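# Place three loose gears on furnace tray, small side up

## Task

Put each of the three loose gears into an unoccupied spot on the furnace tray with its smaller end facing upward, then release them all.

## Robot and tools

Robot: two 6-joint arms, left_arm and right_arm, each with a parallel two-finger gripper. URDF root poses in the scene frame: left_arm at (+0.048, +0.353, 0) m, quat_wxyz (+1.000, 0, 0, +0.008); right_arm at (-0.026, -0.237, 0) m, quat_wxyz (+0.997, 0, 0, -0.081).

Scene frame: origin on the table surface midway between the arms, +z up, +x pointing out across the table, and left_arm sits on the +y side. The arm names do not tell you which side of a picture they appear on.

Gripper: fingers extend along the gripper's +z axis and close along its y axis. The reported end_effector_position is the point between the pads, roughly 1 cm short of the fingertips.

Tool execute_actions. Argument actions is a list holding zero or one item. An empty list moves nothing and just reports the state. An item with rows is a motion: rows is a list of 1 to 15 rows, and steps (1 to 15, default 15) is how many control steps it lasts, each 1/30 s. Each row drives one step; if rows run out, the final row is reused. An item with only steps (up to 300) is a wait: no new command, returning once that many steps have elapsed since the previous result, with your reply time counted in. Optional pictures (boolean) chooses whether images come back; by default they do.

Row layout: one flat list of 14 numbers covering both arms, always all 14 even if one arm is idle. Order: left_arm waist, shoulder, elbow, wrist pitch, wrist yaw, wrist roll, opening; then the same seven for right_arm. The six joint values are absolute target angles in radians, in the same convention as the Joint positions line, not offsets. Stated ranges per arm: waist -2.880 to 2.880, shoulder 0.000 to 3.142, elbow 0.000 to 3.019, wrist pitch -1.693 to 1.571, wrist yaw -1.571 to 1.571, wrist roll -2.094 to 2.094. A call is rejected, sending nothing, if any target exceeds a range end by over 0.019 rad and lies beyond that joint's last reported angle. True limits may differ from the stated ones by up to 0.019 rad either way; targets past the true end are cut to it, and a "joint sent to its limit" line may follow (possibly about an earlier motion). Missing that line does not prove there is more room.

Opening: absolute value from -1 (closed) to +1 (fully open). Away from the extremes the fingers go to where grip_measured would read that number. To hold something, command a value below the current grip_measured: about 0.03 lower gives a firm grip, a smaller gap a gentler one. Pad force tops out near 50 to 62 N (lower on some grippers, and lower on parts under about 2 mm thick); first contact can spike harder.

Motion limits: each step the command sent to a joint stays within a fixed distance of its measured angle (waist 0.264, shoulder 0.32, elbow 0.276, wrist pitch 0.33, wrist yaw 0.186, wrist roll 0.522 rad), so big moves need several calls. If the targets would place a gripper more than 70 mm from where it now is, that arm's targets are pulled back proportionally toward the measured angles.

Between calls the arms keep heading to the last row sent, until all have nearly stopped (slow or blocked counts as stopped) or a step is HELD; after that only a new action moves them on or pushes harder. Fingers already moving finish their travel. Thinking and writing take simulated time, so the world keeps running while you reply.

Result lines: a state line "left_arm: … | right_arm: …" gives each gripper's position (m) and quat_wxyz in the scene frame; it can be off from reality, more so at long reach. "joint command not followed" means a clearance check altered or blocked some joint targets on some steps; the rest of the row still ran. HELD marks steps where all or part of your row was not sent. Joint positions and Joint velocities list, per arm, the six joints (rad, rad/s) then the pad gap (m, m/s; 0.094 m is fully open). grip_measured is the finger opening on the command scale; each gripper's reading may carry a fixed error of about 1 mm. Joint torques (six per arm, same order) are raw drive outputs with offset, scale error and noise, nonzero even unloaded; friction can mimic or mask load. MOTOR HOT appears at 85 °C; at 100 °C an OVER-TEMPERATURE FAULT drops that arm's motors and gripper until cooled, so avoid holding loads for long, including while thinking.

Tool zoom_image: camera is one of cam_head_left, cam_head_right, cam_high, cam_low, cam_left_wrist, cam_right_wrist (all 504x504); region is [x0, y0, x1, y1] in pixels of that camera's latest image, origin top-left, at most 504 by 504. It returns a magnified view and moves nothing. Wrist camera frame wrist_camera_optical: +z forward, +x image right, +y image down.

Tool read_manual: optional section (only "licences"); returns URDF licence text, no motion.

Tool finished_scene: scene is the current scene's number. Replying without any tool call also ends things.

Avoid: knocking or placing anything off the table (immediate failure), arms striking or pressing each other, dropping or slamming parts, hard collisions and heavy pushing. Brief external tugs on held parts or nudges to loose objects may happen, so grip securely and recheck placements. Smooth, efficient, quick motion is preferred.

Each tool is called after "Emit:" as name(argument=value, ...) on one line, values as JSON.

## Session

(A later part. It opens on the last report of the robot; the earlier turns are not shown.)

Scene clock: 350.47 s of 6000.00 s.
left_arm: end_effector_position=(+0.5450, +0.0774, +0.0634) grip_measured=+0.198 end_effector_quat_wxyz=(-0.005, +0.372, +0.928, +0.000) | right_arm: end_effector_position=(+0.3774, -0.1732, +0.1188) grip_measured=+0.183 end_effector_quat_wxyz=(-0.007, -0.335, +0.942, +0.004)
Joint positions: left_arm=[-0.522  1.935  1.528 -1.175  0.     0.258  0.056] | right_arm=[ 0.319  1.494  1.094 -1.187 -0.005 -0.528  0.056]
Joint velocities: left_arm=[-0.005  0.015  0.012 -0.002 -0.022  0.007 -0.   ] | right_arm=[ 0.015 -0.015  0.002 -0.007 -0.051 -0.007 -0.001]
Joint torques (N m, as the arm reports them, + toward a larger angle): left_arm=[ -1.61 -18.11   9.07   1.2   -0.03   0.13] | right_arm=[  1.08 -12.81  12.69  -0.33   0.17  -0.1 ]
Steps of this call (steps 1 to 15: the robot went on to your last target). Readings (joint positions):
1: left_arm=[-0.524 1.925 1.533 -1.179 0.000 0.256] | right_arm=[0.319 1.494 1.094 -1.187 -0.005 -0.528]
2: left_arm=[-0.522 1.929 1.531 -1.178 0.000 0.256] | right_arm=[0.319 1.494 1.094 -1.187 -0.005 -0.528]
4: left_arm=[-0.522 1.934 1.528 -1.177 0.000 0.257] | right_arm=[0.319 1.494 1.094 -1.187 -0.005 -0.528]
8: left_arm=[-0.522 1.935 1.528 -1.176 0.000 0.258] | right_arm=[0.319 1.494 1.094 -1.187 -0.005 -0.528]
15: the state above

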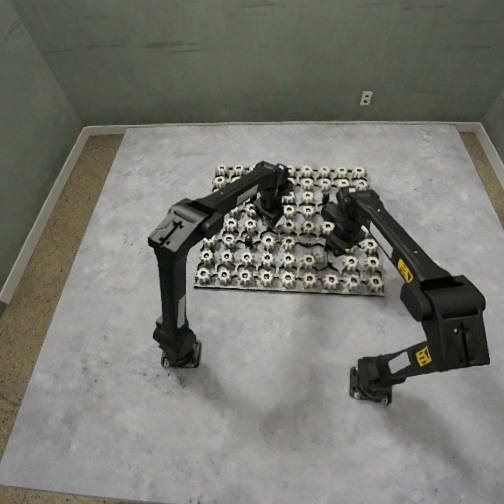

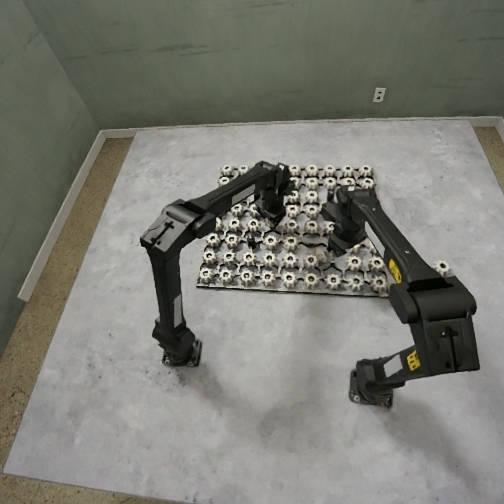

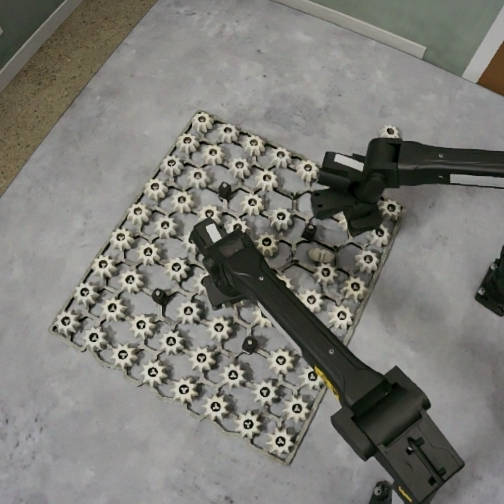

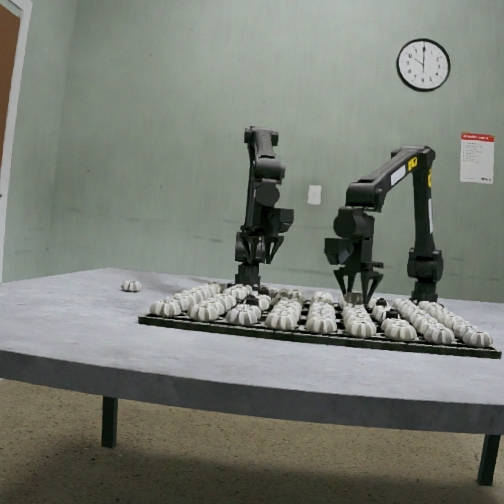

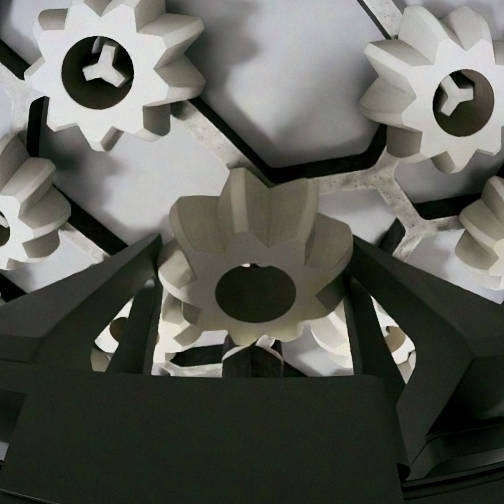

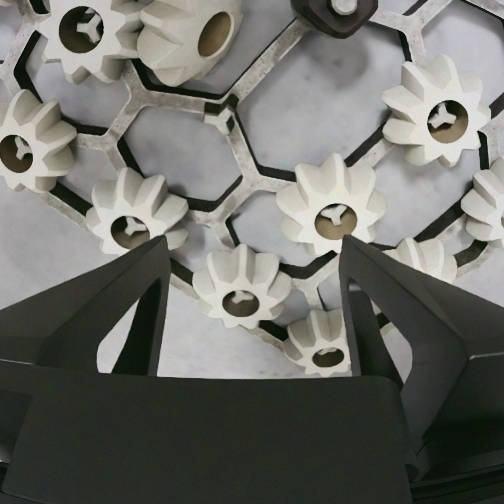

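Emit:
execute_actions(actions=[{"rows": [
[-0.525,1.925,1.535,-1.165,0,0.27,0.12, 0.322,1.479,1.140,-1.195,0,-0.540,0.18],
[-0.530,1.925,1.535,-1.165,0,0.27,0.12, 0.322,1.479,1.140,-1.195,0,-0.540,0.18],
[-0.534,1.925,1.535,-1.165,0,0.27,0.12, 0.322,1.479,1.140,-1.195,0,-0.540,0.18],
[-0.537,1.925,1.535,-1.165,0,0.27,0.12, 0.322,1.479,1.140,-1.195,0,-0.540,0.18],
[-0.540,1.925,1.535,-1.165,0,0.27,0.12, 0.322,1.479,1.140,-1.195,0,-0.540,0.18],
[-0.542,1.925,1.535,-1.165,0,0.27,0.12, 0.322,1.479,1.140,-1.195,0,-0.540,0.18]
], "steps": 15}], pictures=false)

Emit:
execute_actions(actions=[{"steps": 10}])

Scene clock: 366.27 s of 6000.00 s.
left_arm: end_effector_position=(+0.5434, +0.0744, +0.0634) grip_measured=+0.198 end_effector_quat_wxyz=(-0.005, +0.375, +0.927, +0.000) | right_arm: end_effector_position=(+0.3774, -0.1732, +0.1188) grip_measured=+0.183 end_effector_quat_wxyz=(-0.007, -0.335, +0.942, +0.004)
Joint positions: left_arm=[-0.528  1.935  1.528 -1.175  0.     0.259  0.056] | right_arm=[ 0.319  1.494  1.094 -1.187 -0.005 -0.528  0.056]
Joint velocities: left_arm=[-0.015 -0.005 -0.012 -0.007  0.007  0.037 -0.   ] | right_arm=[-0.024 -0.005  0.002 -0.022 -0.051 -0.007  0.   ]
Joint torques (N m, as the arm reports them, + toward a larger angle): left_arm=[ -2.01 -17.81   8.96   1.14  -0.03   0.12] | right_arm=[  0.73 -13.41  12.47  -0.39   0.21  -0.16]
Steps of this call (steps 1 to 15: the robot went on to your last target; steps 16 to 90: nothing new was sent; then 12.30 s passed at rest; steps 91 to 105: all 15 steps of this action). Readings (joint positions):
91: left_arm=[-0.522 1.935 1.528 -1.175 0.000 0.259] | right_arm=[0.319 1.494 1.094 -1.187 -0.005 -0.528]
92: left_arm=[-0.522 1.935 1.528 -1.175 0.000 0.259] | right_arm=[0.319 1.494 1.094 -1.187 -0.005 -0.528]
94: left_arm=[-0.522 1.935 1.528 -1.175 0.000 0.259] | right_arm=[0.319 1.494 1.094 -1.187 -0.005 -0.528]
98: left_arm=[-0.523 1.935 1.528 -1.175 0.000 0.259] | right_arm=[0.319 1.494 1.094 -1.187 -0.005 -0.528]
105: the state above

Scene clock: 366.60 s of 6000.00 s.
left_arm: end_effector_position=(+0.5432, +0.0742, +0.0634) grip_measured=+0.198 end_effector_quat_wxyz=(-0.005, +0.375, +0.927, +0.000) | right_arm: end_effector_position=(+0.3774, -0.1732, +0.1188) grip_measured=+0.183 end_effector_quat_wxyz=(-0.007, -0.335, +0.942, +0.004)
Joint positions: left_arm=[-0.528  1.935  1.528 -1.175  0.     0.259  0.056] | right_arm=[ 0.319  1.494  1.094 -1.187 -0.005 -0.528  0.056]
Joint velocities: left_arm=[-0.005 -0.015  0.007 -0.012  0.007  0.007 -0.001] | right_arm=[-0.005 -0.015 -0.007 -0.002  0.007 -0.066 -0.   ]
Joint torques (N m, as the arm reports them, + toward a larger angle): left_arm=[ -2.38 -17.91   8.94   1.17  -0.02   0.13] | right_arm=[  0.62 -12.91  12.83  -0.57   0.19  -0.14]
Steps of this call (steps 1 to 10: the robot went on to your last target). Readings (joint positions):
1: left_arm=[-0.528 1.935 1.528 -1.175 0.000 0.259] | right_arm=[0.319 1.494 1.094 -1.187 -0.005 -0.528]
2: left_arm=[-0.528 1.935 1.528 -1.175 0.000 0.259] | right_arm=[0.319 1.494 1.094 -1.187 -0.005 -0.528]
4: left_arm=[-0.528 1.935 1.528 -1.175 0.000 0.259] | right_arm=[0.319 1.494 1.094 -1.187 -0.005 -0.528]
8: left_arm=[-0.528 1.935 1.528 -1.175 0.000 0.259] | right_arm=[0.319 1.494 1.094 -1.187 -0.005 -0.528]
10: the state above

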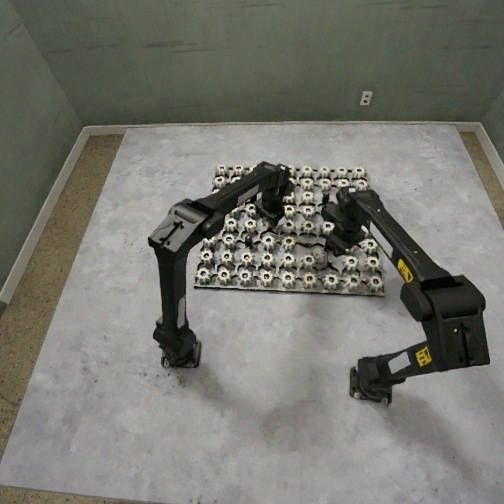

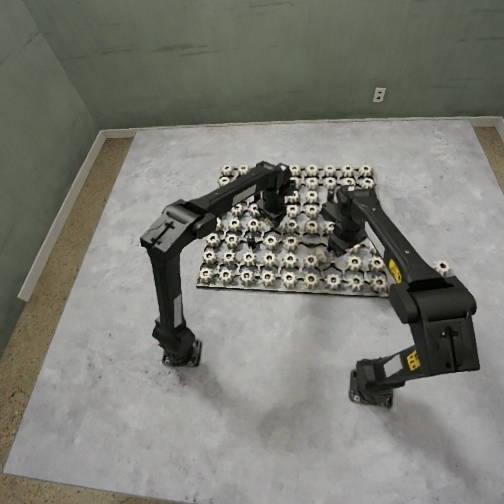

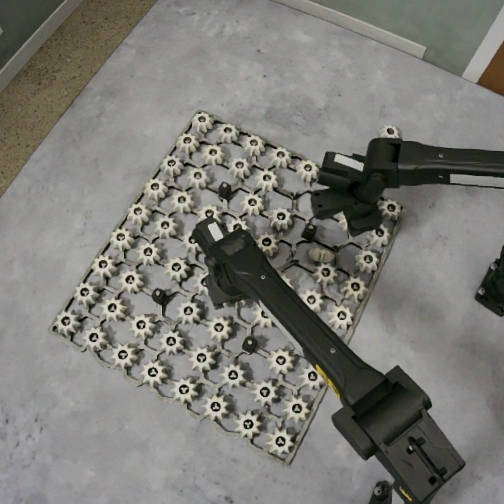

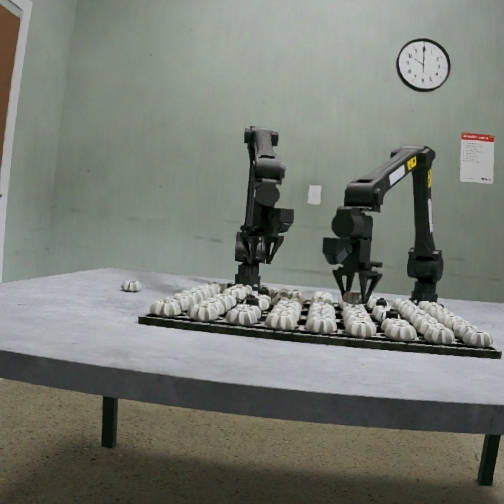

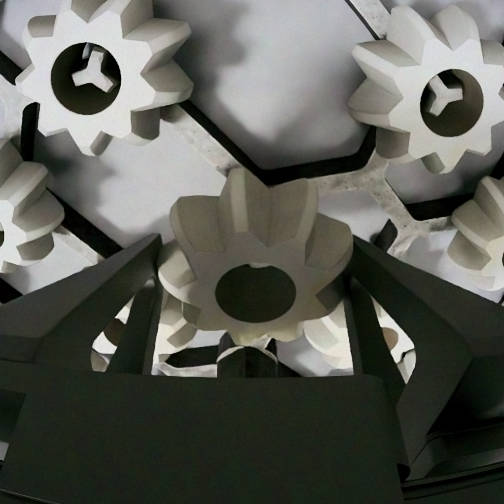

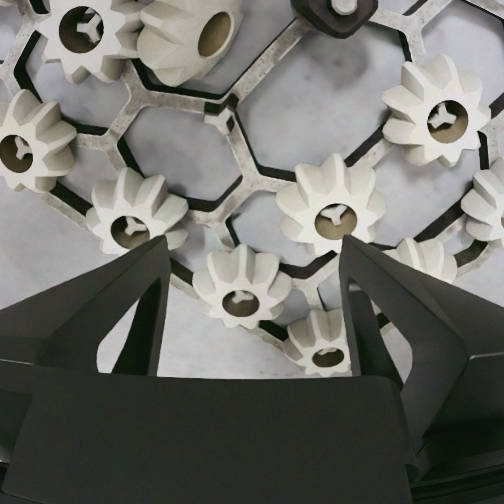

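Emit:
execute_actions(actions=[{"rows": [
[-0.544,1.932,1.532,-1.165,0,0.27,0.12, 0.322,1.479,1.140,-1.195,0,-0.540,0.18],
[-0.546,1.936,1.529,-1.165,0,0.27,0.12, 0.322,1.479,1.140,-1.195,0,-0.540,0.18],
[-0.548,1.938,1.526,-1.163,0,0.27,0.12, 0.322,1.479,1.140,-1.195,0,-0.540,0.18],
[-0.549,1.940,1.523,-1.159,0,0.27,0.12, 0.322,1.479,1.140,-1.195,0,-0.540,0.18],
[-0.549,1.942,1.520,-1.155,0,0.27,0.12, 0.322,1.479,1.140,-1.195,0,-0.540,0.18],
[-0.549,1.943,1.517,-1.150,0,0.27,0.12, 0.322,1.479,1.140,-1.195,0,-0.540,0.18],
[-0.549,1.944,1.514,-1.145,0,0.27,0.12, 0.322,1.479,1.140,-1.195,0,-0.540,0.18],
[-0.549,1.945,1.511,-1.140,0,0.27,0.12, 0.322,1.479,1.140,-1.195,0,-0.540,0.18],
[-0.549,1.946,1.509,-1.135,0,0.27,0.12, 0.322,1.479,1.140,-1.195,0,-0.540,0.18],
[-0.549,1.947,1.507,-1.130,0,0.27,0.12, 0.322,1.479,1.140,-1.195,0,-0.540,0.18],
[-0.549,1.948,1.505,-1.125,0,0.27,0.12, 0.322,1.479,1.140,-1.195,0,-0.540,0.18],
[-0.549,1.948,1.504,-1.121,0,0.27,0.12, 0.322,1.479,1.140,-1.195,0,-0.540,0.18],
[-0.549,1.948,1.503,-1.117,0,0.27,0.12, 0.322,1.479,1.140,-1.195,0,-0.540,0.18],
[-0.549,1.948,1.503,-1.114,0,0.27,0.12, 0.322,1.479,1.140,-1.195,0,-0.540,0.18]
], "steps": 15}], pictures=false)

Emit:
execute_actions(actions=[{"steps": 12}])

Scene clock: 390.47 s of 6000.00 s.
left_arm: end_effector_position=(+0.5415, +0.0707, +0.0506) grip_measured=+0.198 end_effector_quat_wxyz=(+0.001, +0.379, +0.926, -0.000) | right_arm: end_effector_position=(+0.3774, -0.1732, +0.1188) grip_measured=+0.183 end_effector_quat_wxyz=(-0.007, -0.335, +0.942, +0.004)
Joint positions: left_arm=[-0.535  1.941  1.502 -1.13   0.     0.259  0.056] | right_arm=[ 0.319  1.494  1.094 -1.187 -0.005 -0.528  0.056]
Joint velocities: left_arm=[-0.005  0.034 -0.022  0.071 -0.037  0.037 -0.001] | right_arm=[-0.005 -0.015 -0.007 -0.012 -0.022  0.037  0.002]
Joint torques (N m, as the arm reports them, + toward a larger angle): left_arm=[ -3.82 -17.07   8.51   1.09  -0.03   0.12] | right_arm=[  1.11 -13.06  12.77  -0.43   0.11  -0.17]
Steps of this call (steps 1 to 15: the robot went on to your last target; steps 16 to 90: nothing new was sent; then 20.37 s passed at rest; steps 91 to 105: all 15 steps of this action). Readings (joint positions):
91: left_arm=[-0.528 1.935 1.528 -1.175 0.000 0.259] | right_arm=[0.319 1.494 1.094 -1.187 -0.005 -0.528]
92: left_arm=[-0.528 1.935 1.528 -1.175 0.000 0.259] | right_arm=[0.319 1.494 1.094 -1.187 -0.005 -0.528]
94: left_arm=[-0.529 1.935 1.527 -1.174 0.000 0.259] | right_arm=[0.319 1.494 1.094 -1.187 -0.005 -0.528]
98: left_arm=[-0.532 1.935 1.517 -1.159 0.000 0.259] | right_arm=[0.319 1.494 1.094 -1.187 -0.005 -0.528]
105: the state above

Scene clock: 390.87 s of 6000.00 s.
left_arm: end_effector_position=(+0.5416, +0.0707, +0.0487) grip_measured=+0.198 end_effector_quat_wxyz=(+0.000, +0.379, +0.926, -0.000) | right_arm: end_effector_position=(+0.3774, -0.1732, +0.1188) grip_measured=+0.183 end_effector_quat_wxyz=(-0.007, -0.335, +0.942, +0.004)
Joint positions: left_arm=[-0.535  1.944  1.501 -1.127  0.     0.259  0.056] | right_arm=[ 0.319  1.494  1.094 -1.187 -0.005 -0.528  0.056]
Joint velocities: left_arm=[ 0.015 -0.015 -0.002 -0.002 -0.022 -0.007  0.   ] | right_arm=[ 0.005 -0.015  0.012 -0.002  0.007  0.007 -0.001]
Joint torques (N m, as the arm reports them, + toward a larger angle): left_arm=[ -2.79 -16.95   8.45   1.25  -0.02   0.12] | right_arm=[  0.93 -12.45  12.75  -0.54   0.17  -0.1 ]
Steps of this call (steps 1 to 12: the robot went on to your last target). Readings (joint positions):
1: left_arm=[-0.535 1.943 1.502 -1.128 0.000 0.259] | right_arm=[0.319 1.494 1.094 -1.187 -0.005 -0.528]
2: left_arm=[-0.535 1.944 1.501 -1.127 0.000 0.259] | right_arm=[0.319 1.494 1.094 -1.187 -0.005 -0.528]
4: left_arm=[-0.535 1.944 1.501 -1.127 0.000 0.259] | right_arm=[0.319 1.494 1.094 -1.187 -0.005 -0.528]
8: left_arm=[-0.535 1.944 1.501 -1.127 0.000 0.259] | right_arm=[0.319 1.494 1.094 -1.187 -0.005 -0.528]
12: the state above

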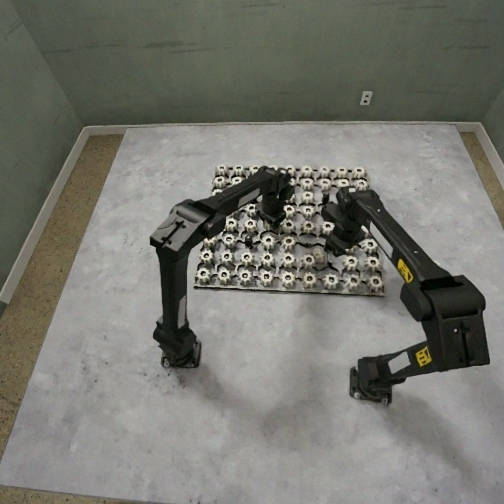

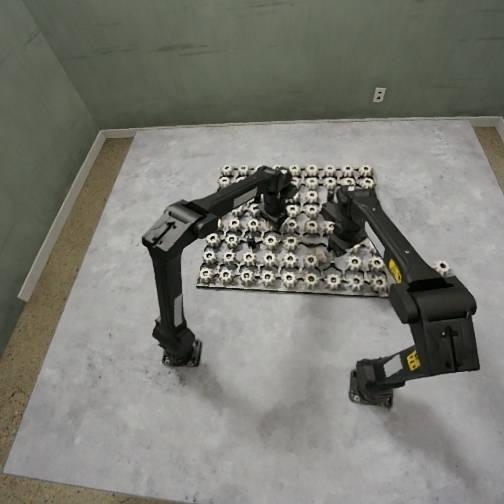

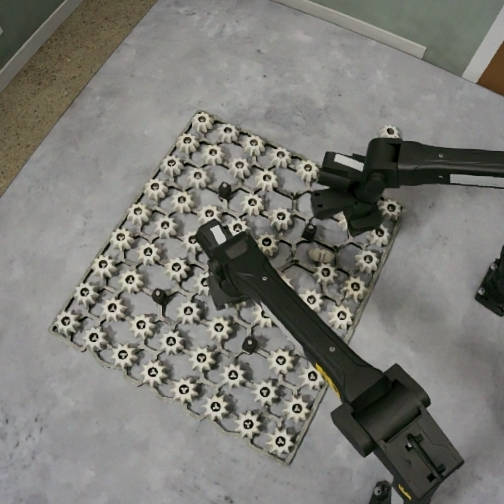

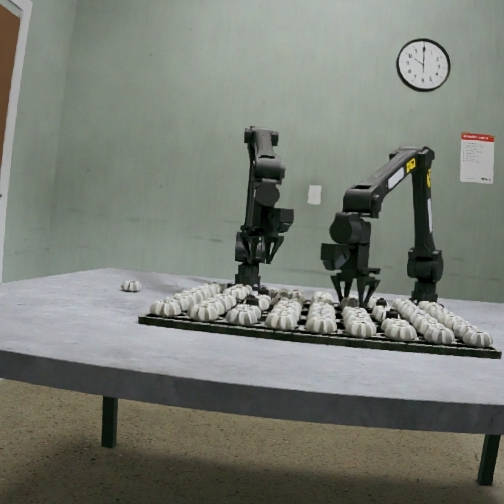

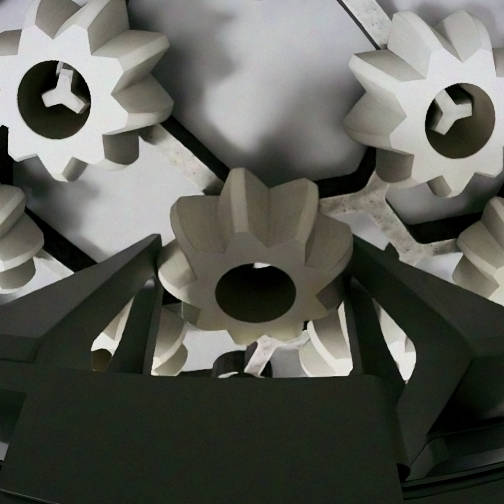

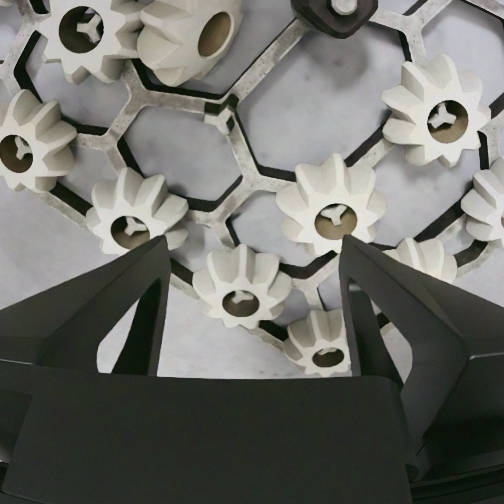

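Emit:
execute_actions(actions=[{"rows": [
[-0.549,1.949,1.501,-1.114,0,0.27,0.12, 0.322,1.479,1.140,-1.195,0,-0.540,0.18],
[-0.549,1.950,1.499,-1.114,0,0.27,0.12, 0.322,1.479,1.140,-1.195,0,-0.540,0.18],
[-0.549,1.951,1.497,-1.112,0,0.27,0.12, 0.322,1.479,1.140,-1.195,0,-0.540,0.18],
[-0.549,1.952,1.495,-1.109,0,0.27,0.12, 0.322,1.479,1.140,-1.195,0,-0.540,0.18],
[-0.549,1.953,1.493,-1.106,0,0.27,0.12, 0.322,1.479,1.140,-1.195,0,-0.540,0.18],
[-0.549,1.954,1.491,-1.103,0,0.27,0.12, 0.322,1.479,1.140,-1.195,0,-0.540,0.18],
[-0.549,1.955,1.489,-1.100,0,0.27,0.12, 0.322,1.479,1.140,-1.195,0,-0.540,0.18],
[-0.549,1.956,1.487,-1.097,0,0.27,0.12, 0.322,1.479,1.140,-1.195,0,-0.540,0.18],
[-0.549,1.957,1.485,-1.094,0,0.27,0.12, 0.322,1.479,1.140,-1.195,0,-0.540,0.18],
[-0.549,1.958,1.483,-1.091,0,0.27,0.12, 0.322,1.479,1.140,-1.195,0,-0.540,0.18],
[-0.549,1.959,1.482,-1.088,0,0.27,0.12, 0.322,1.479,1.140,-1.195,0,-0.540,0.18],
[-0.549,1.959,1.482,-1.086,0,0.27,0.12, 0.322,1.479,1.140,-1.195,0,-0.540,0.18],
[-0.549,1.959,1.482,-1.084,0,0.27,0.12, 0.322,1.479,1.140,-1.195,0,-0.540,0.18]
], "steps": 15}], pictures=false)

Emit:
execute_actions(actions=[{"steps": 12}])

Scene clock: 406.37 s of 6000.00 s.
left_arm: end_effector_position=(+0.5401, +0.0716, +0.0371) grip_measured=+0.198 end_effector_quat_wxyz=(+0.001, +0.379, +0.926, -0.000) | right_arm: end_effector_position=(+0.3774, -0.1732, +0.1188) grip_measured=+0.183 end_effector_quat_wxyz=(-0.007, -0.335, +0.942, +0.004)
Joint positions: left_arm=[-0.535  1.953  1.481 -1.097  0.     0.259  0.056] | right_arm=[ 0.319  1.494  1.094 -1.187 -0.005 -0.528  0.056]
Joint velocities: left_arm=[ 0.005  0.024  0.017  0.032 -0.022 -0.095  0.   ] | right_arm=[ 0.005  0.005  0.002 -0.002 -0.022 -0.007 -0.001]
Joint torques (N m, as the arm reports them, + toward a larger angle): left_arm=[ -2.39 -16.43   8.     1.12  -0.02   0.13] | right_arm=[  0.57 -11.71  12.87  -0.36   0.13  -0.2 ]
Steps of this call (steps 1 to 15: the robot went on to your last target; steps 16 to 90: nothing new was sent; then 12.00 s passed at rest; steps 91 to 105: all 15 steps of this action). Readings (joint positions):
91: left_arm=[-0.535 1.944 1.501 -1.127 0.000 0.259] | right_arm=[0.319 1.494 1.094 -1.187 -0.005 -0.528]
92: left_arm=[-0.535 1.944 1.501 -1.127 0.000 0.259] | right_arm=[0.319 1.494 1.094 -1.187 -0.005 -0.528]
94: left_arm=[-0.535 1.944 1.499 -1.124 0.000 0.259] | right_arm=[0.319 1.494 1.094 -1.187 -0.005 -0.528]
98: left_arm=[-0.535 1.944 1.491 -1.114 0.000 0.259] | right_arm=[0.319 1.494 1.094 -1.187 -0.005 -0.528]
105: the state above

Scene clock: 406.77 s of 6000.00 s.
left_arm: end_effector_position=(+0.5401, +0.0716, +0.0362) grip_measured=+0.198 end_effector_quat_wxyz=(+0.001, +0.379, +0.926, -0.000) | right_arm: end_effector_position=(+0.3774, -0.1732, +0.1188) grip_measured=+0.183 end_effector_quat_wxyz=(-0.007, -0.335, +0.942, +0.004)
Joint positions: left_arm=[-0.535  1.954  1.481 -1.096  0.     0.259  0.056] | right_arm=[ 0.319  1.494  1.094 -1.187 -0.005 -0.528  0.056]
Joint velocities: left_arm=[-0.005 -0.005  0.002 -0.002 -0.037 -0.066 -0.001] | right_arm=[ 0.005 -0.015 -0.002 -0.012  0.022  0.051  0.   ]
Joint torques (N m, as the arm reports them, + toward a larger angle): left_arm=[ -2.75 -16.99   8.26   1.22  -0.01   0.13] | right_arm=[  0.97 -13.2   12.8   -0.51   0.16  -0.16]
Steps of this call (steps 1 to 12: the robot went on to your last target). Readings (joint positions):
1: left_arm=[-0.535 1.954 1.481 -1.096 0.000 0.259] | right_arm=[0.319 1.494 1.094 -1.187 -0.005 -0.528]
2: left_arm=[-0.535 1.954 1.481 -1.096 0.000 0.259] | right_arm=[0.319 1.494 1.094 -1.187 -0.005 -0.528]
4: left_arm=[-0.535 1.954 1.481 -1.096 0.000 0.259] | right_arm=[0.319 1.494 1.094 -1.187 -0.005 -0.528]
8: left_arm=[-0.535 1.954 1.481 -1.096 0.000 0.259] | right_arm=[0.319 1.494 1.094 -1.187 -0.005 -0.528]
12: the state above

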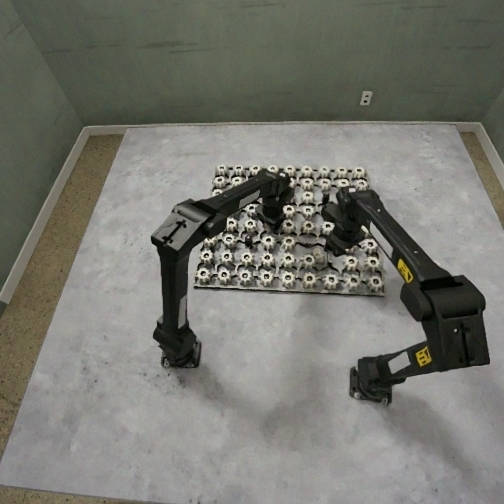

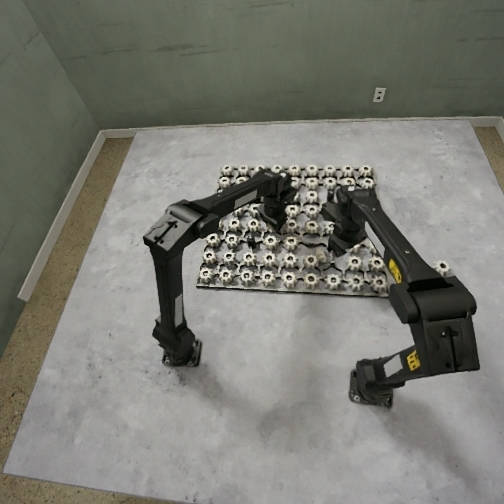

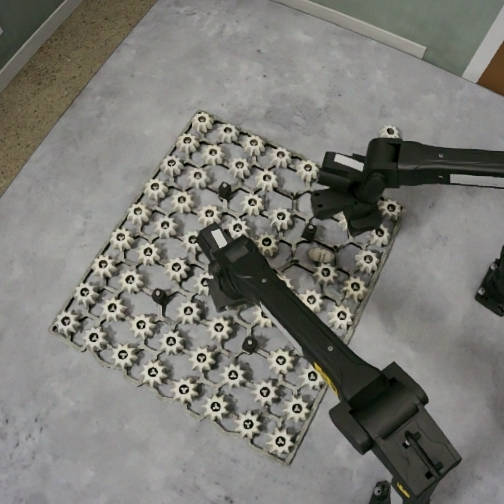

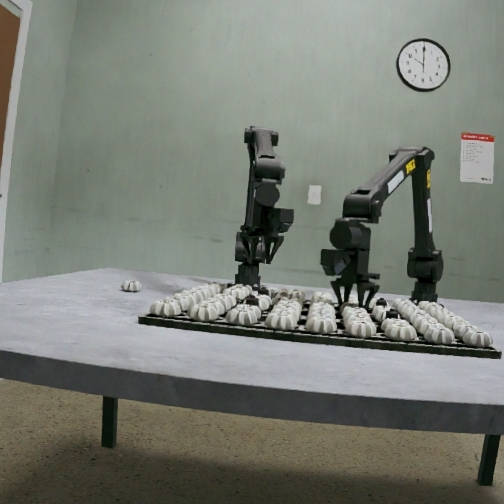

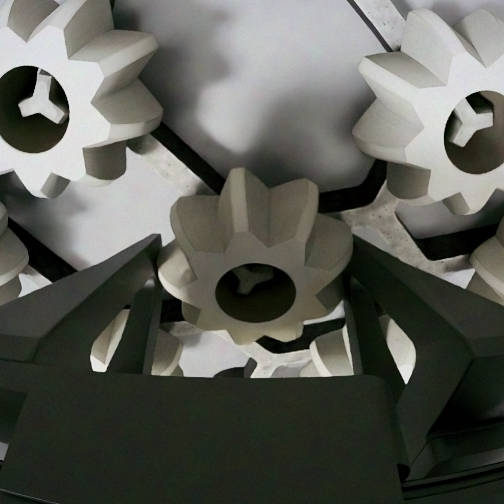

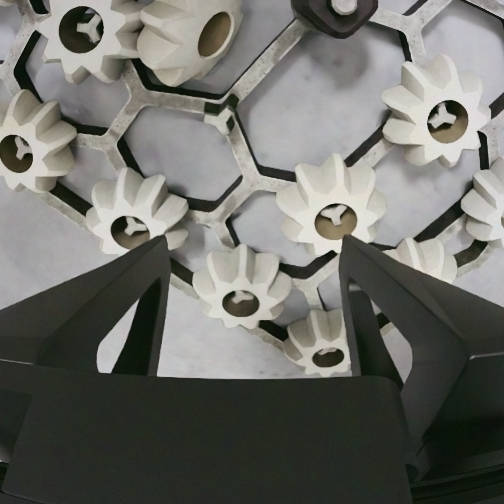

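Emit:
execute_actions(actions=[{"rows": [
[-0.549,1.960,1.481,-1.084,0,0.27,0.12, 0.322,1.479,1.140,-1.195,0,-0.540,0.18],
[-0.549,1.961,1.480,-1.083,0,0.27,0.12, 0.322,1.479,1.140,-1.195,0,-0.540,0.18],
[-0.549,1.962,1.479,-1.081,0,0.27,0.12, 0.322,1.479,1.140,-1.195,0,-0.540,0.18],
[-0.549,1.963,1.478,-1.079,0,0.27,0.12, 0.322,1.479,1.140,-1.195,0,-0.540,0.18],
[-0.549,1.963,1.477,-1.077,0,0.27,0.12, 0.322,1.479,1.140,-1.195,0,-0.540,0.18],
[-0.549,1.963,1.476,-1.075,0,0.27,0.12, 0.322,1.479,1.140,-1.195,0,-0.540,0.18]
], "steps": 15}], pictures=false)

Emit:
execute_actions(actions=[{"rows": [
[-0.549,1.963,1.476,-1.075,0,0.27,0.18, 0.322,1.479,1.140,-1.195,0,-0.540,0.18],
[-0.549,1.963,1.476,-1.075,0,0.27,0.21, 0.322,1.479,1.140,-1.195,0,-0.540,0.18],
[-0.549,1.963,1.476,-1.075,0,0.27,0.24, 0.322,1.479,1.140,-1.195,0,-0.540,0.18],
[-0.549,1.963,1.476,-1.075,0,0.27,0.28, 0.322,1.479,1.140,-1.195,0,-0.540,0.18],
[-0.549,1.963,1.476,-1.075,0,0.27,0.33, 0.322,1.479,1.140,-1.195,0,-0.540,0.18],
[-0.549,1.963,1.476,-1.075,0,0.27,0.38, 0.322,1.479,1.140,-1.195,0,-0.540,0.18],
[-0.549,1.963,1.476,-1.075,0,0.27,0.43, 0.322,1.479,1.140,-1.195,0,-0.540,0.18],
[-0.549,1.963,1.476,-1.075,0,0.27,0.47, 0.322,1.479,1.140,-1.195,0,-0.540,0.18]
], "steps": 15}])

Scene clock: 421.00 s of 6000.00 s.
left_arm: end_effector_position=(+0.5402, +0.0716, +0.0352) grip_measured=+0.198 end_effector_quat_wxyz=(+0.002, +0.379, +0.926, -0.000) | right_arm: end_effector_position=(+0.3774, -0.1732, +0.1188) grip_measured=+0.183 end_effector_quat_wxyz=(-0.007, -0.335, +0.942, +0.004)
Joint positions: left_arm=[-0.535  1.954  1.478 -1.091 -0.     0.259  0.056] | right_arm=[ 0.319  1.494  1.094 -1.187 -0.005 -0.528  0.056]
Joint velocities: left_arm=[ 0.005 -0.005  0.002 -0.012  0.007  0.022 -0.   ] | right_arm=[-0.005 -0.005 -0.002  0.007 -0.007  0.022 -0.001]
Joint torques (N m, as the arm reports them, + toward a larger angle): left_arm=[ -2.8  -16.58   8.04   1.4    0.     0.12] | right_arm=[  1.24 -12.59  12.87  -0.25   0.12  -0.13]
Steps of this call (steps 1 to 15: the robot went on to your last target; steps 16 to 90: nothing new was sent; then 10.73 s passed at rest; steps 91 to 105: all 15 steps of this action). Readings (joint positions):
91: left_arm=[-0.535 1.954 1.481 -1.096 0.000 0.259] | right_arm=[0.319 1.494 1.094 -1.187 -0.005 -0.528]
92: left_arm=[-0.535 1.954 1.481 -1.096 0.000 0.259] | right_arm=[0.319 1.494 1.094 -1.187 -0.005 -0.528]
94: left_arm=[-0.535 1.954 1.480 -1.095 0.000 0.259] | right_arm=[0.319 1.494 1.094 -1.187 -0.005 -0.528]
98: left_arm=[-0.535 1.954 1.478 -1.091 -0.000 0.259] | right_arm=[0.319 1.494 1.094 -1.187 -0.005 -0.528]
105: the state above

Scene clock: 421.50 s of 6000.00 s.
left_arm: end_effector_position=(+0.5411, +0.0711, +0.0353) grip_measured=+0.469 end_effector_quat_wxyz=(+0.004, +0.379, +0.925, -0.000) | right_arm: end_effector_position=(+0.3774, -0.1732, +0.1188) grip_measured=+0.183 end_effector_quat_wxyz=(-0.007, -0.335, +0.942, +0.004)
Joint positions: left_arm=[-0.535  1.954  1.478 -1.087 -0.     0.259  0.069] | right_arm=[ 0.319  1.494  1.094 -1.187 -0.005 -0.528  0.056]
Joint velocities: left_arm=[ 0.015 -0.015 -0.002 -0.007  0.007 -0.139 -0.   ] | right_arm=[ 0.005 -0.024 -0.007 -0.002  0.037  0.022 -0.001]
Joint torques (N m, as the arm reports them, + toward a larger angle): left_arm=[ -3.54 -16.72   8.03   1.25   0.01   0.13] | right_arm=[  0.33 -12.81  12.76  -0.61   0.12  -0.04]
Steps of this call (steps 1 to 15: all 15 steps of this action). Readings (joint positions):
1: left_arm=[-0.535 1.954 1.478 -1.091 -0.000 0.259] | right_arm=[0.319 1.494 1.094 -1.187 -0.005 -0.528]
2: left_arm=[-0.535 1.954 1.478 -1.091 -0.000 0.259] | right_arm=[0.319 1.494 1.094 -1.187 -0.005 -0.528]
4: left_arm=[-0.535 1.954 1.478 -1.091 -0.000 0.259] | right_arm=[0.319 1.494 1.094 -1.187 -0.005 -0.528]
8: left_arm=[-0.535 1.954 1.478 -1.087 -0.000 0.259] | right_arm=[0.319 1.494 1.094 -1.187 -0.005 -0.528]
15: the state above

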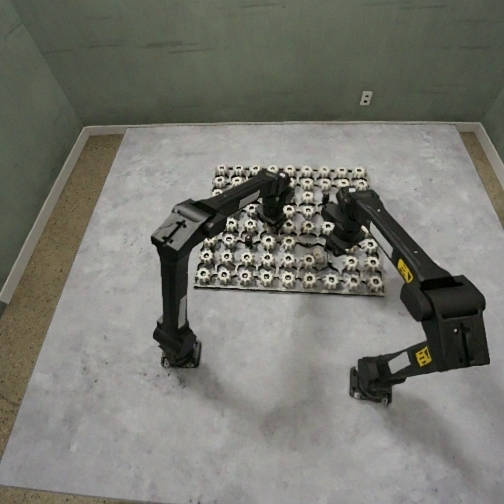

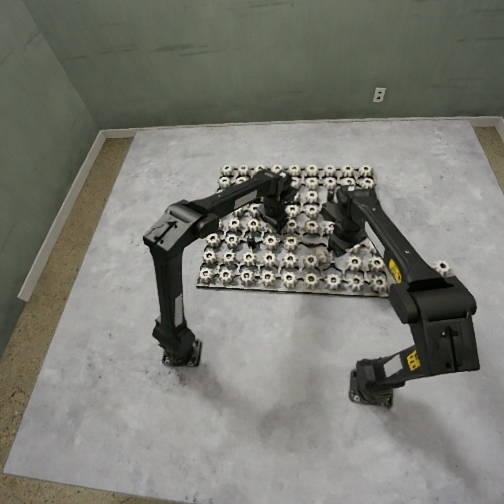

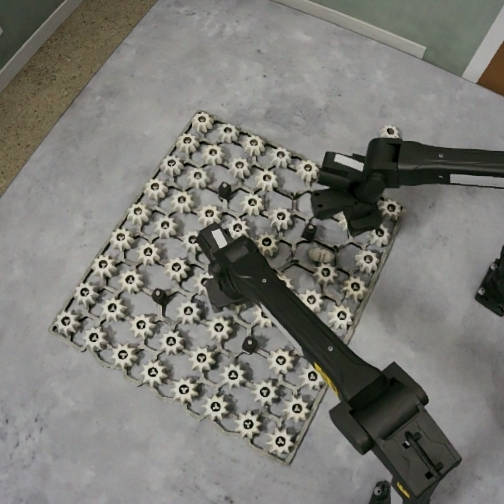

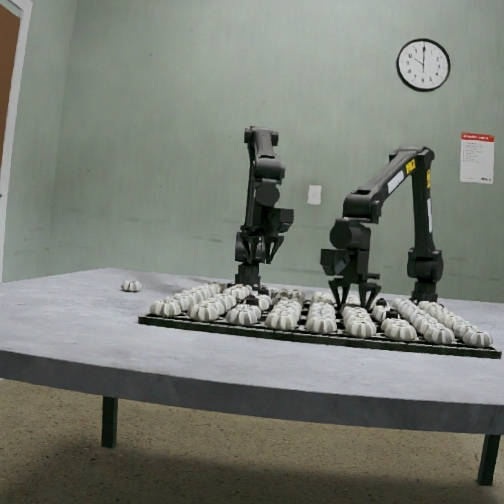

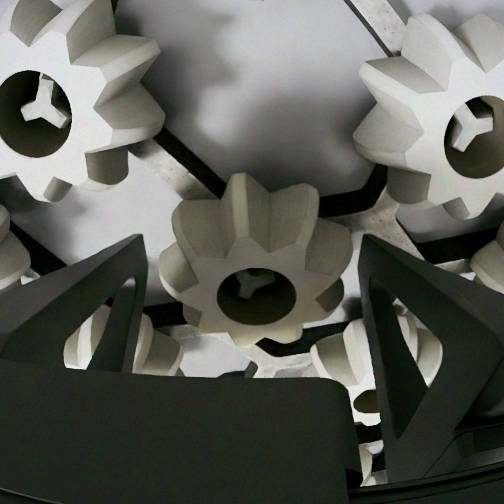

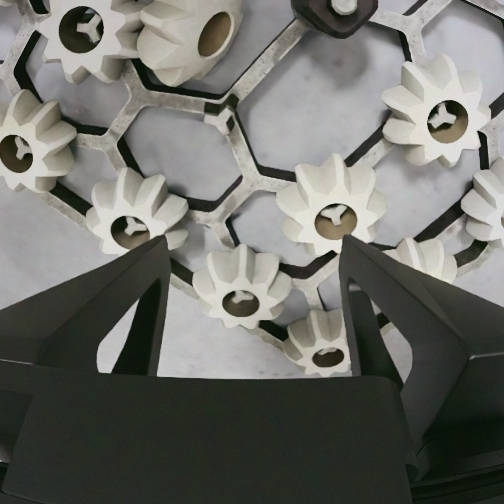

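Emit:
execute_actions(actions=[{"rows": [
[-0.549,1.945,1.476,-1.075,0,0.27,0.47, 0.322,1.479,1.140,-1.195,0,-0.540,0.18],
[-0.549,1.932,1.476,-1.075,0,0.27,0.47, 0.322,1.479,1.140,-1.195,0,-0.540,0.18],
[-0.549,1.922,1.476,-1.075,0,0.27,0.47, 0.322,1.479,1.140,-1.195,0,-0.540,0.18],
[-0.549,1.912,1.476,-1.075,0,0.27,0.47, 0.322,1.479,1.140,-1.195,0,-0.540,0.18],
[-0.549,1.901,1.476,-1.075,0,0.27,0.47, 0.322,1.479,1.140,-1.195,0,-0.540,0.18],
[-0.549,1.889,1.476,-1.078,0,0.27,0.47, 0.322,1.479,1.140,-1.195,0,-0.540,0.18],
[-0.549,1.876,1.476,-1.082,0,0.27,0.47, 0.322,1.479,1.140,-1.195,0,-0.540,0.18],
[-0.549,1.862,1.476,-1.087,0,0.27,0.47, 0.322,1.479,1.140,-1.195,0,-0.540,0.18],
[-0.549,1.848,1.476,-1.093,0,0.27,0.47, 0.322,1.479,1.140,-1.195,0,-0.540,0.18],
[-0.549,1.833,1.476,-1.100,0,0.27,0.47, 0.322,1.479,1.140,-1.195,0,-0.540,0.18],
[-0.549,1.818,1.476,-1.108,0,0.27,0.47, 0.322,1.479,1.140,-1.195,0,-0.540,0.18],
[-0.549,1.803,1.476,-1.118,0,0.27,0.47, 0.322,1.479,1.140,-1.195,0,-0.540,0.18],
[-0.549,1.788,1.476,-1.130,0,0.27,0.47, 0.322,1.479,1.140,-1.195,0,-0.540,0.18],
[-0.549,1.773,1.476,-1.145,0,0.27,0.47, 0.322,1.479,1.140,-1.195,0,-0.540,0.18],
[-0.549,1.758,1.476,-1.160,0,0.27,0.47, 0.322,1.479,1.140,-1.195,0,-0.540,0.18]
], "steps": 15}], pictures=false)

Emit:
execute_actions(actions=[{"rows": [
[-0.545,1.740,1.470,-1.175,0,0.27,0.47, 0.322,1.479,1.140,-1.195,0,-0.540,0.18],
[-0.535,1.720,1.460,-1.190,0,0.27,0.47, 0.322,1.479,1.140,-1.195,0,-0.540,0.18],
[-0.520,1.698,1.445,-1.205,0,0.27,0.47, 0.322,1.479,1.140,-1.195,0,-0.540,0.18],
[-0.500,1.675,1.427,-1.220,0,0.27,0.47, 0.322,1.479,1.140,-1.195,0,-0.540,0.18],
[-0.475,1.650,1.407,-1.235,0,0.27,0.47, 0.322,1.479,1.140,-1.195,0,-0.540,0.18],
[-0.445,1.625,1.385,-1.250,0,0.27,0.47, 0.322,1.479,1.140,-1.195,0,-0.540,0.18],
[-0.410,1.600,1.362,-1.262,0,0.27,0.47, 0.322,1.479,1.140,-1.195,0,-0.540,0.18],
[-0.375,1.575,1.339,-1.274,0,0.27,0.47, 0.322,1.479,1.140,-1.195,0,-0.540,0.18],
[-0.340,1.550,1.316,-1.285,0,0.27,0.47, 0.322,1.479,1.140,-1.195,0,-0.540,0.18],
[-0.305,1.525,1.293,-1.295,0,0.27,0.47, 0.322,1.479,1.140,-1.195,0,-0.540,0.18],
[-0.270,1.500,1.270,-1.305,0,0.27,0.47, 0.322,1.479,1.140,-1.195,0,-0.540,0.18],
[-0.235,1.475,1.247,-1.312,0,0.27,0.47, 0.322,1.479,1.140,-1.195,0,-0.540,0.18],
[-0.200,1.450,1.224,-1.318,0,0.27,0.47, 0.322,1.479,1.140,-1.195,0,-0.540,0.18],
[-0.165,1.425,1.201,-1.324,0,0.27,0.47, 0.322,1.479,1.140,-1.195,0,-0.540,0.18],
[-0.130,1.400,1.178,-1.330,0,0.27,0.47, 0.322,1.479,1.140,-1.195,0,-0.540,0.18]
], "steps": 15}], pictures=false)

Emit:
execute_actions(actions=[{"rows": [
[-0.095,1.375,1.155,-1.333,0,0.27,0.47, 0.322,1.479,1.140,-1.195,0,-0.540,0.18],
[-0.060,1.350,1.132,-1.336,0,0.27,0.47, 0.322,1.479,1.140,-1.195,0,-0.540,0.18],
[-0.025,1.327,1.110,-1.338,0,0.27,0.47, 0.322,1.479,1.140,-1.195,0,-0.540,0.18],
[0.010,1.305,1.090,-1.340,0,0.27,0.47, 0.322,1.479,1.140,-1.195,0,-0.540,0.18],
[0.045,1.285,1.072,-1.340,0,0.27,0.47, 0.322,1.479,1.140,-1.195,0,-0.540,0.18],
[0.080,1.268,1.056,-1.340,0,0.27,0.47, 0.322,1.479,1.140,-1.195,0,-0.540,0.18],
[0.112,1.254,1.043,-1.340,0,0.27,0.47, 0.322,1.479,1.140,-1.195,0,-0.540,0.18],
[0.140,1.243,1.033,-1.340,0,0.27,0.47, 0.322,1.479,1.140,-1.195,0,-0.540,0.18],
[0.165,1.235,1.026,-1.340,0,0.27,0.47, 0.322,1.479,1.140,-1.195,0,-0.540,0.18],
[0.183,1.231,1.022,-1.340,0,0.27,0.47, 0.322,1.479,1.140,-1.195,0,-0.540,0.18],
[0.195,1.230,1.020,-1.340,0,0.27,0.47, 0.322,1.479,1.140,-1.195,0,-0.540,0.18],
[0.200,1.230,1.020,-1.340,0,0.27,0.47, 0.322,1.479,1.140,-1.195,0,-0.540,0.18]
], "steps": 15}])

Scene clock: 452.47 s of 6000.00 s.
left_arm: end_effector_position=(+0.5398, +0.0718, +0.1043) grip_measured=+0.469 end_effector_quat_wxyz=(+0.048, +0.378, +0.924, -0.006) | right_arm: end_effector_position=(+0.3774, -0.1732, +0.1188) grip_measured=+0.183 end_effector_quat_wxyz=(-0.007, -0.335, +0.942, +0.004)
Joint positions: left_arm=[-0.535  1.827  1.478 -1.124 -0.     0.259  0.069] | right_arm=[ 0.319  1.494  1.094 -1.187 -0.005 -0.528  0.056]
Joint velocities: left_arm=[ 0.005 -0.611 -0.007 -0.374 -0.037  0.037 -0.001] | right_arm=[-0.034 -0.005 -0.007  0.007  0.022  0.007 -0.   ]
Joint torques (N m, as the arm reports them, + toward a larger angle): left_arm=[ -2.7  -18.71   8.78   0.54   0.     0.11] | right_arm=[  1.65 -12.27  12.67  -0.44   0.17  -0.05]
Steps of this call (steps 1 to 15: the robot went on to your last target; steps 16 to 90: nothing new was sent; then 27.47 s passed at rest; steps 91 to 105: all 15 steps of this action). Readings (joint positions):
91: left_arm=[-0.535 1.954 1.478 -1.087 -0.000 0.259] | right_arm=[0.319 1.494 1.094 -1.187 -0.005 -0.528]
92: left_arm=[-0.535 1.954 1.478 -1.087 -0.000 0.259] | right_arm=[0.319 1.494 1.094 -1.187 -0.005 -0.528]
94: left_arm=[-0.535 1.954 1.478 -1.087 -0.000 0.259] | right_arm=[0.319 1.494 1.094 -1.187 -0.005 -0.528]
98: left_arm=[-0.535 1.938 1.478 -1.087 -0.000 0.259] | right_arm=[0.319 1.494 1.094 -1.187 -0.005 -0.528]
105: the state above

Scene clock: 452.97 s of 6000.00 s.
left_arm: end_effector_position=(+0.4730, +0.2655, +0.1790) grip_measured=+0.469 end_effector_quat_wxyz=(+0.018, +0.228, +0.973, -0.000) | right_arm: end_effector_position=(+0.3774, -0.1732, +0.1188) grip_measured=+0.183 end_effector_quat_wxyz=(-0.007, -0.335, +0.942, +0.004)
Joint positions: left_arm=[-0.217  1.476  1.24  -1.298  0.002  0.26   0.069] | right_arm=[ 0.319  1.494  1.094 -1.187 -0.005 -0.528  0.056]
Joint velocities: left_arm=[ 1.402 -0.679 -0.779 -0.193 -0.022  0.007  0.001] | right_arm=[-0.015 -0.034 -0.002  0.002  0.022 -0.051 -0.001]
Joint torques (N m, as the arm reports them, + toward a larger angle): left_arm=[ -1.42 -13.31   7.84   0.06  -0.06   0.13] | right_arm=[  0.62 -13.24  12.91  -0.31   0.16  -0.13]
Steps of this call (steps 1 to 15: all 15 steps of this action). Readings (joint positions):
1: left_arm=[-0.535 1.806 1.478 -1.138 -0.000 0.259] | right_arm=[0.319 1.494 1.094 -1.187 -0.005 -0.528]
2: left_arm=[-0.535 1.784 1.477 -1.151 -0.000 0.259] | right_arm=[0.319 1.494 1.094 -1.187 -0.005 -0.528]
4: left_arm=[-0.534 1.738 1.466 -1.178 -0.000 0.259] | right_arm=[0.319 1.494 1.094 -1.187 -0.005 -0.528]
8: left_arm=[-0.490 1.630 1.396 -1.234 0.002 0.260] | right_arm=[0.319 1.494 1.094 -1.187 -0.005 -0.528]
15: the state above

Scene clock: 453.47 s of 6000.00 s.
left_arm: end_effector_position=(+0.3831, +0.4265, +0.1899) grip_measured=+0.469 end_effector_quat_wxyz=(+0.020, +0.021, +1.000, +0.005) | right_arm: end_effector_position=(+0.3774, -0.1732, +0.1188) grip_measured=+0.183 end_effector_quat_wxyz=(-0.007, -0.335, +0.942, +0.004)
Joint positions: left_arm=[ 0.201  1.228  1.032 -1.334 -0.001  0.26   0.069] | right_arm=[ 0.319  1.494  1.094 -1.187 -0.005 -0.528  0.056]
Joint velocities: left_arm=[-0.024 -0.015 -0.061 -0.012  0.037 -0.051  0.001] | right_arm=[-0.005 -0.015 -0.017 -0.002 -0.007 -0.022 -0.   ]
Joint torques (N m, as the arm reports them, + toward a larger angle): left_arm=[-1.66 -8.1   8.55  0.5   0.04  0.12] | right_arm=[  0.94 -11.88  12.73  -0.51   0.13  -0.14]
Steps of this call (steps 1 to 15: all 15 steps of this action). Readings (joint positions):
1: left_arm=[-0.169 1.452 1.212 -1.305 0.001 0.260] | right_arm=[0.319 1.494 1.094 -1.187 -0.005 -0.528]
2: left_arm=[-0.123 1.427 1.184 -1.312 0.000 0.260] | right_arm=[0.319 1.494 1.094 -1.187 -0.005 -0.528]
4: left_arm=[-0.039 1.376 1.132 -1.322 -0.001 0.260] | right_arm=[0.319 1.494 1.094 -1.187 -0.005 -0.528]
8: left_arm=[0.091 1.281 1.060 -1.332 -0.001 0.260] | right_arm=[0.319 1.494 1.094 -1.187 -0.005 -0.528]
15: the state above

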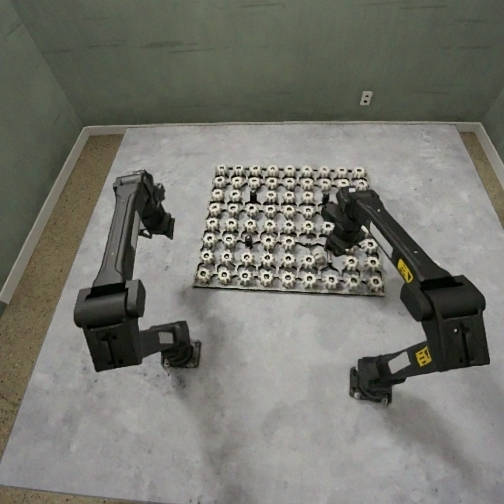

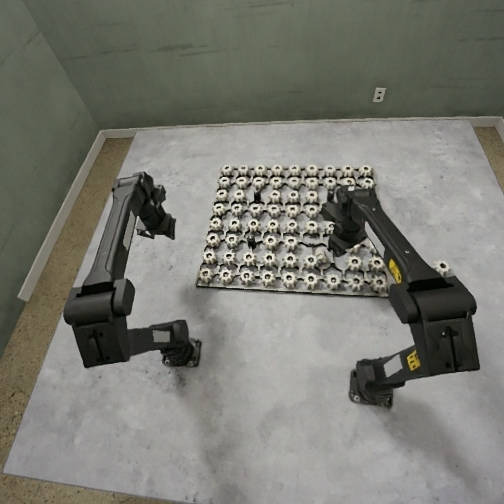

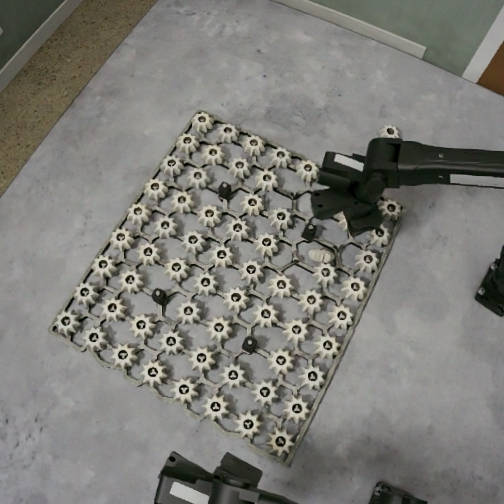

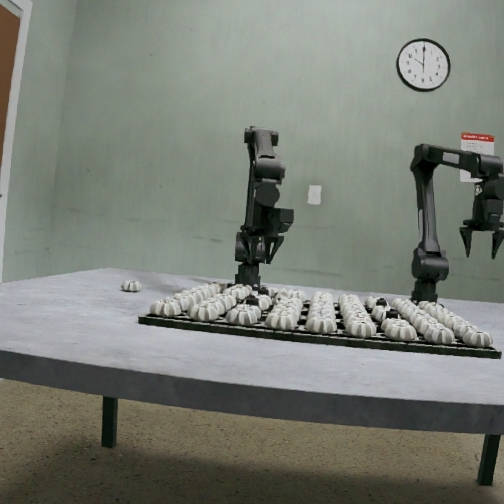

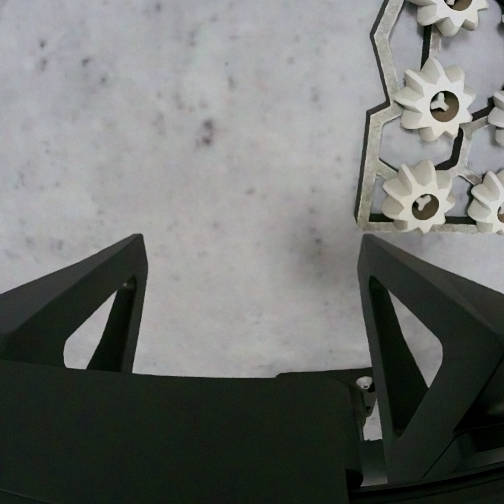

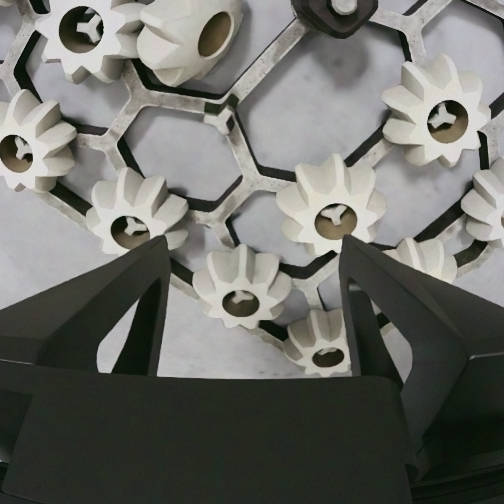

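Emit:
zoom_image(camera="cam_high", region=[260, 200, 380, 320])

Emit:
zoom_image(camera="cam_head_left", region=[270, 215, 370, 290])

Region (260, 200, 380, 320) of cam_high's 504x504 image, scaled by 4.200, with more detail than that image has.

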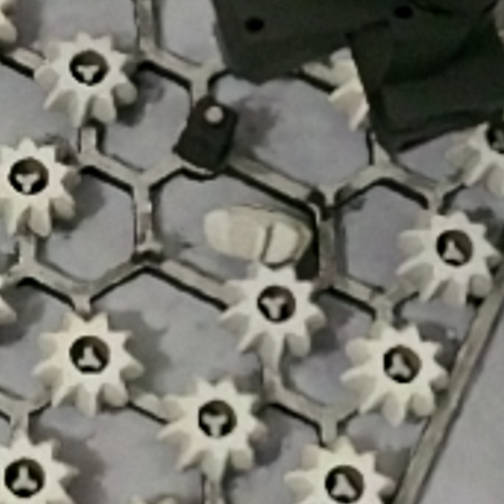

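Region (270, 215, 370, 290) of cam_head_left's 504x504 image, scaled by 5.040, with more detail than that image has; it fills the top 378 rows of this view, and the rest is white.

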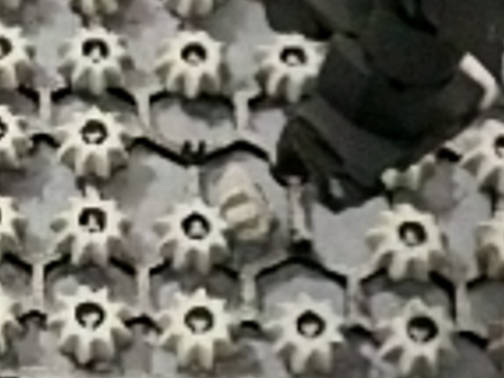

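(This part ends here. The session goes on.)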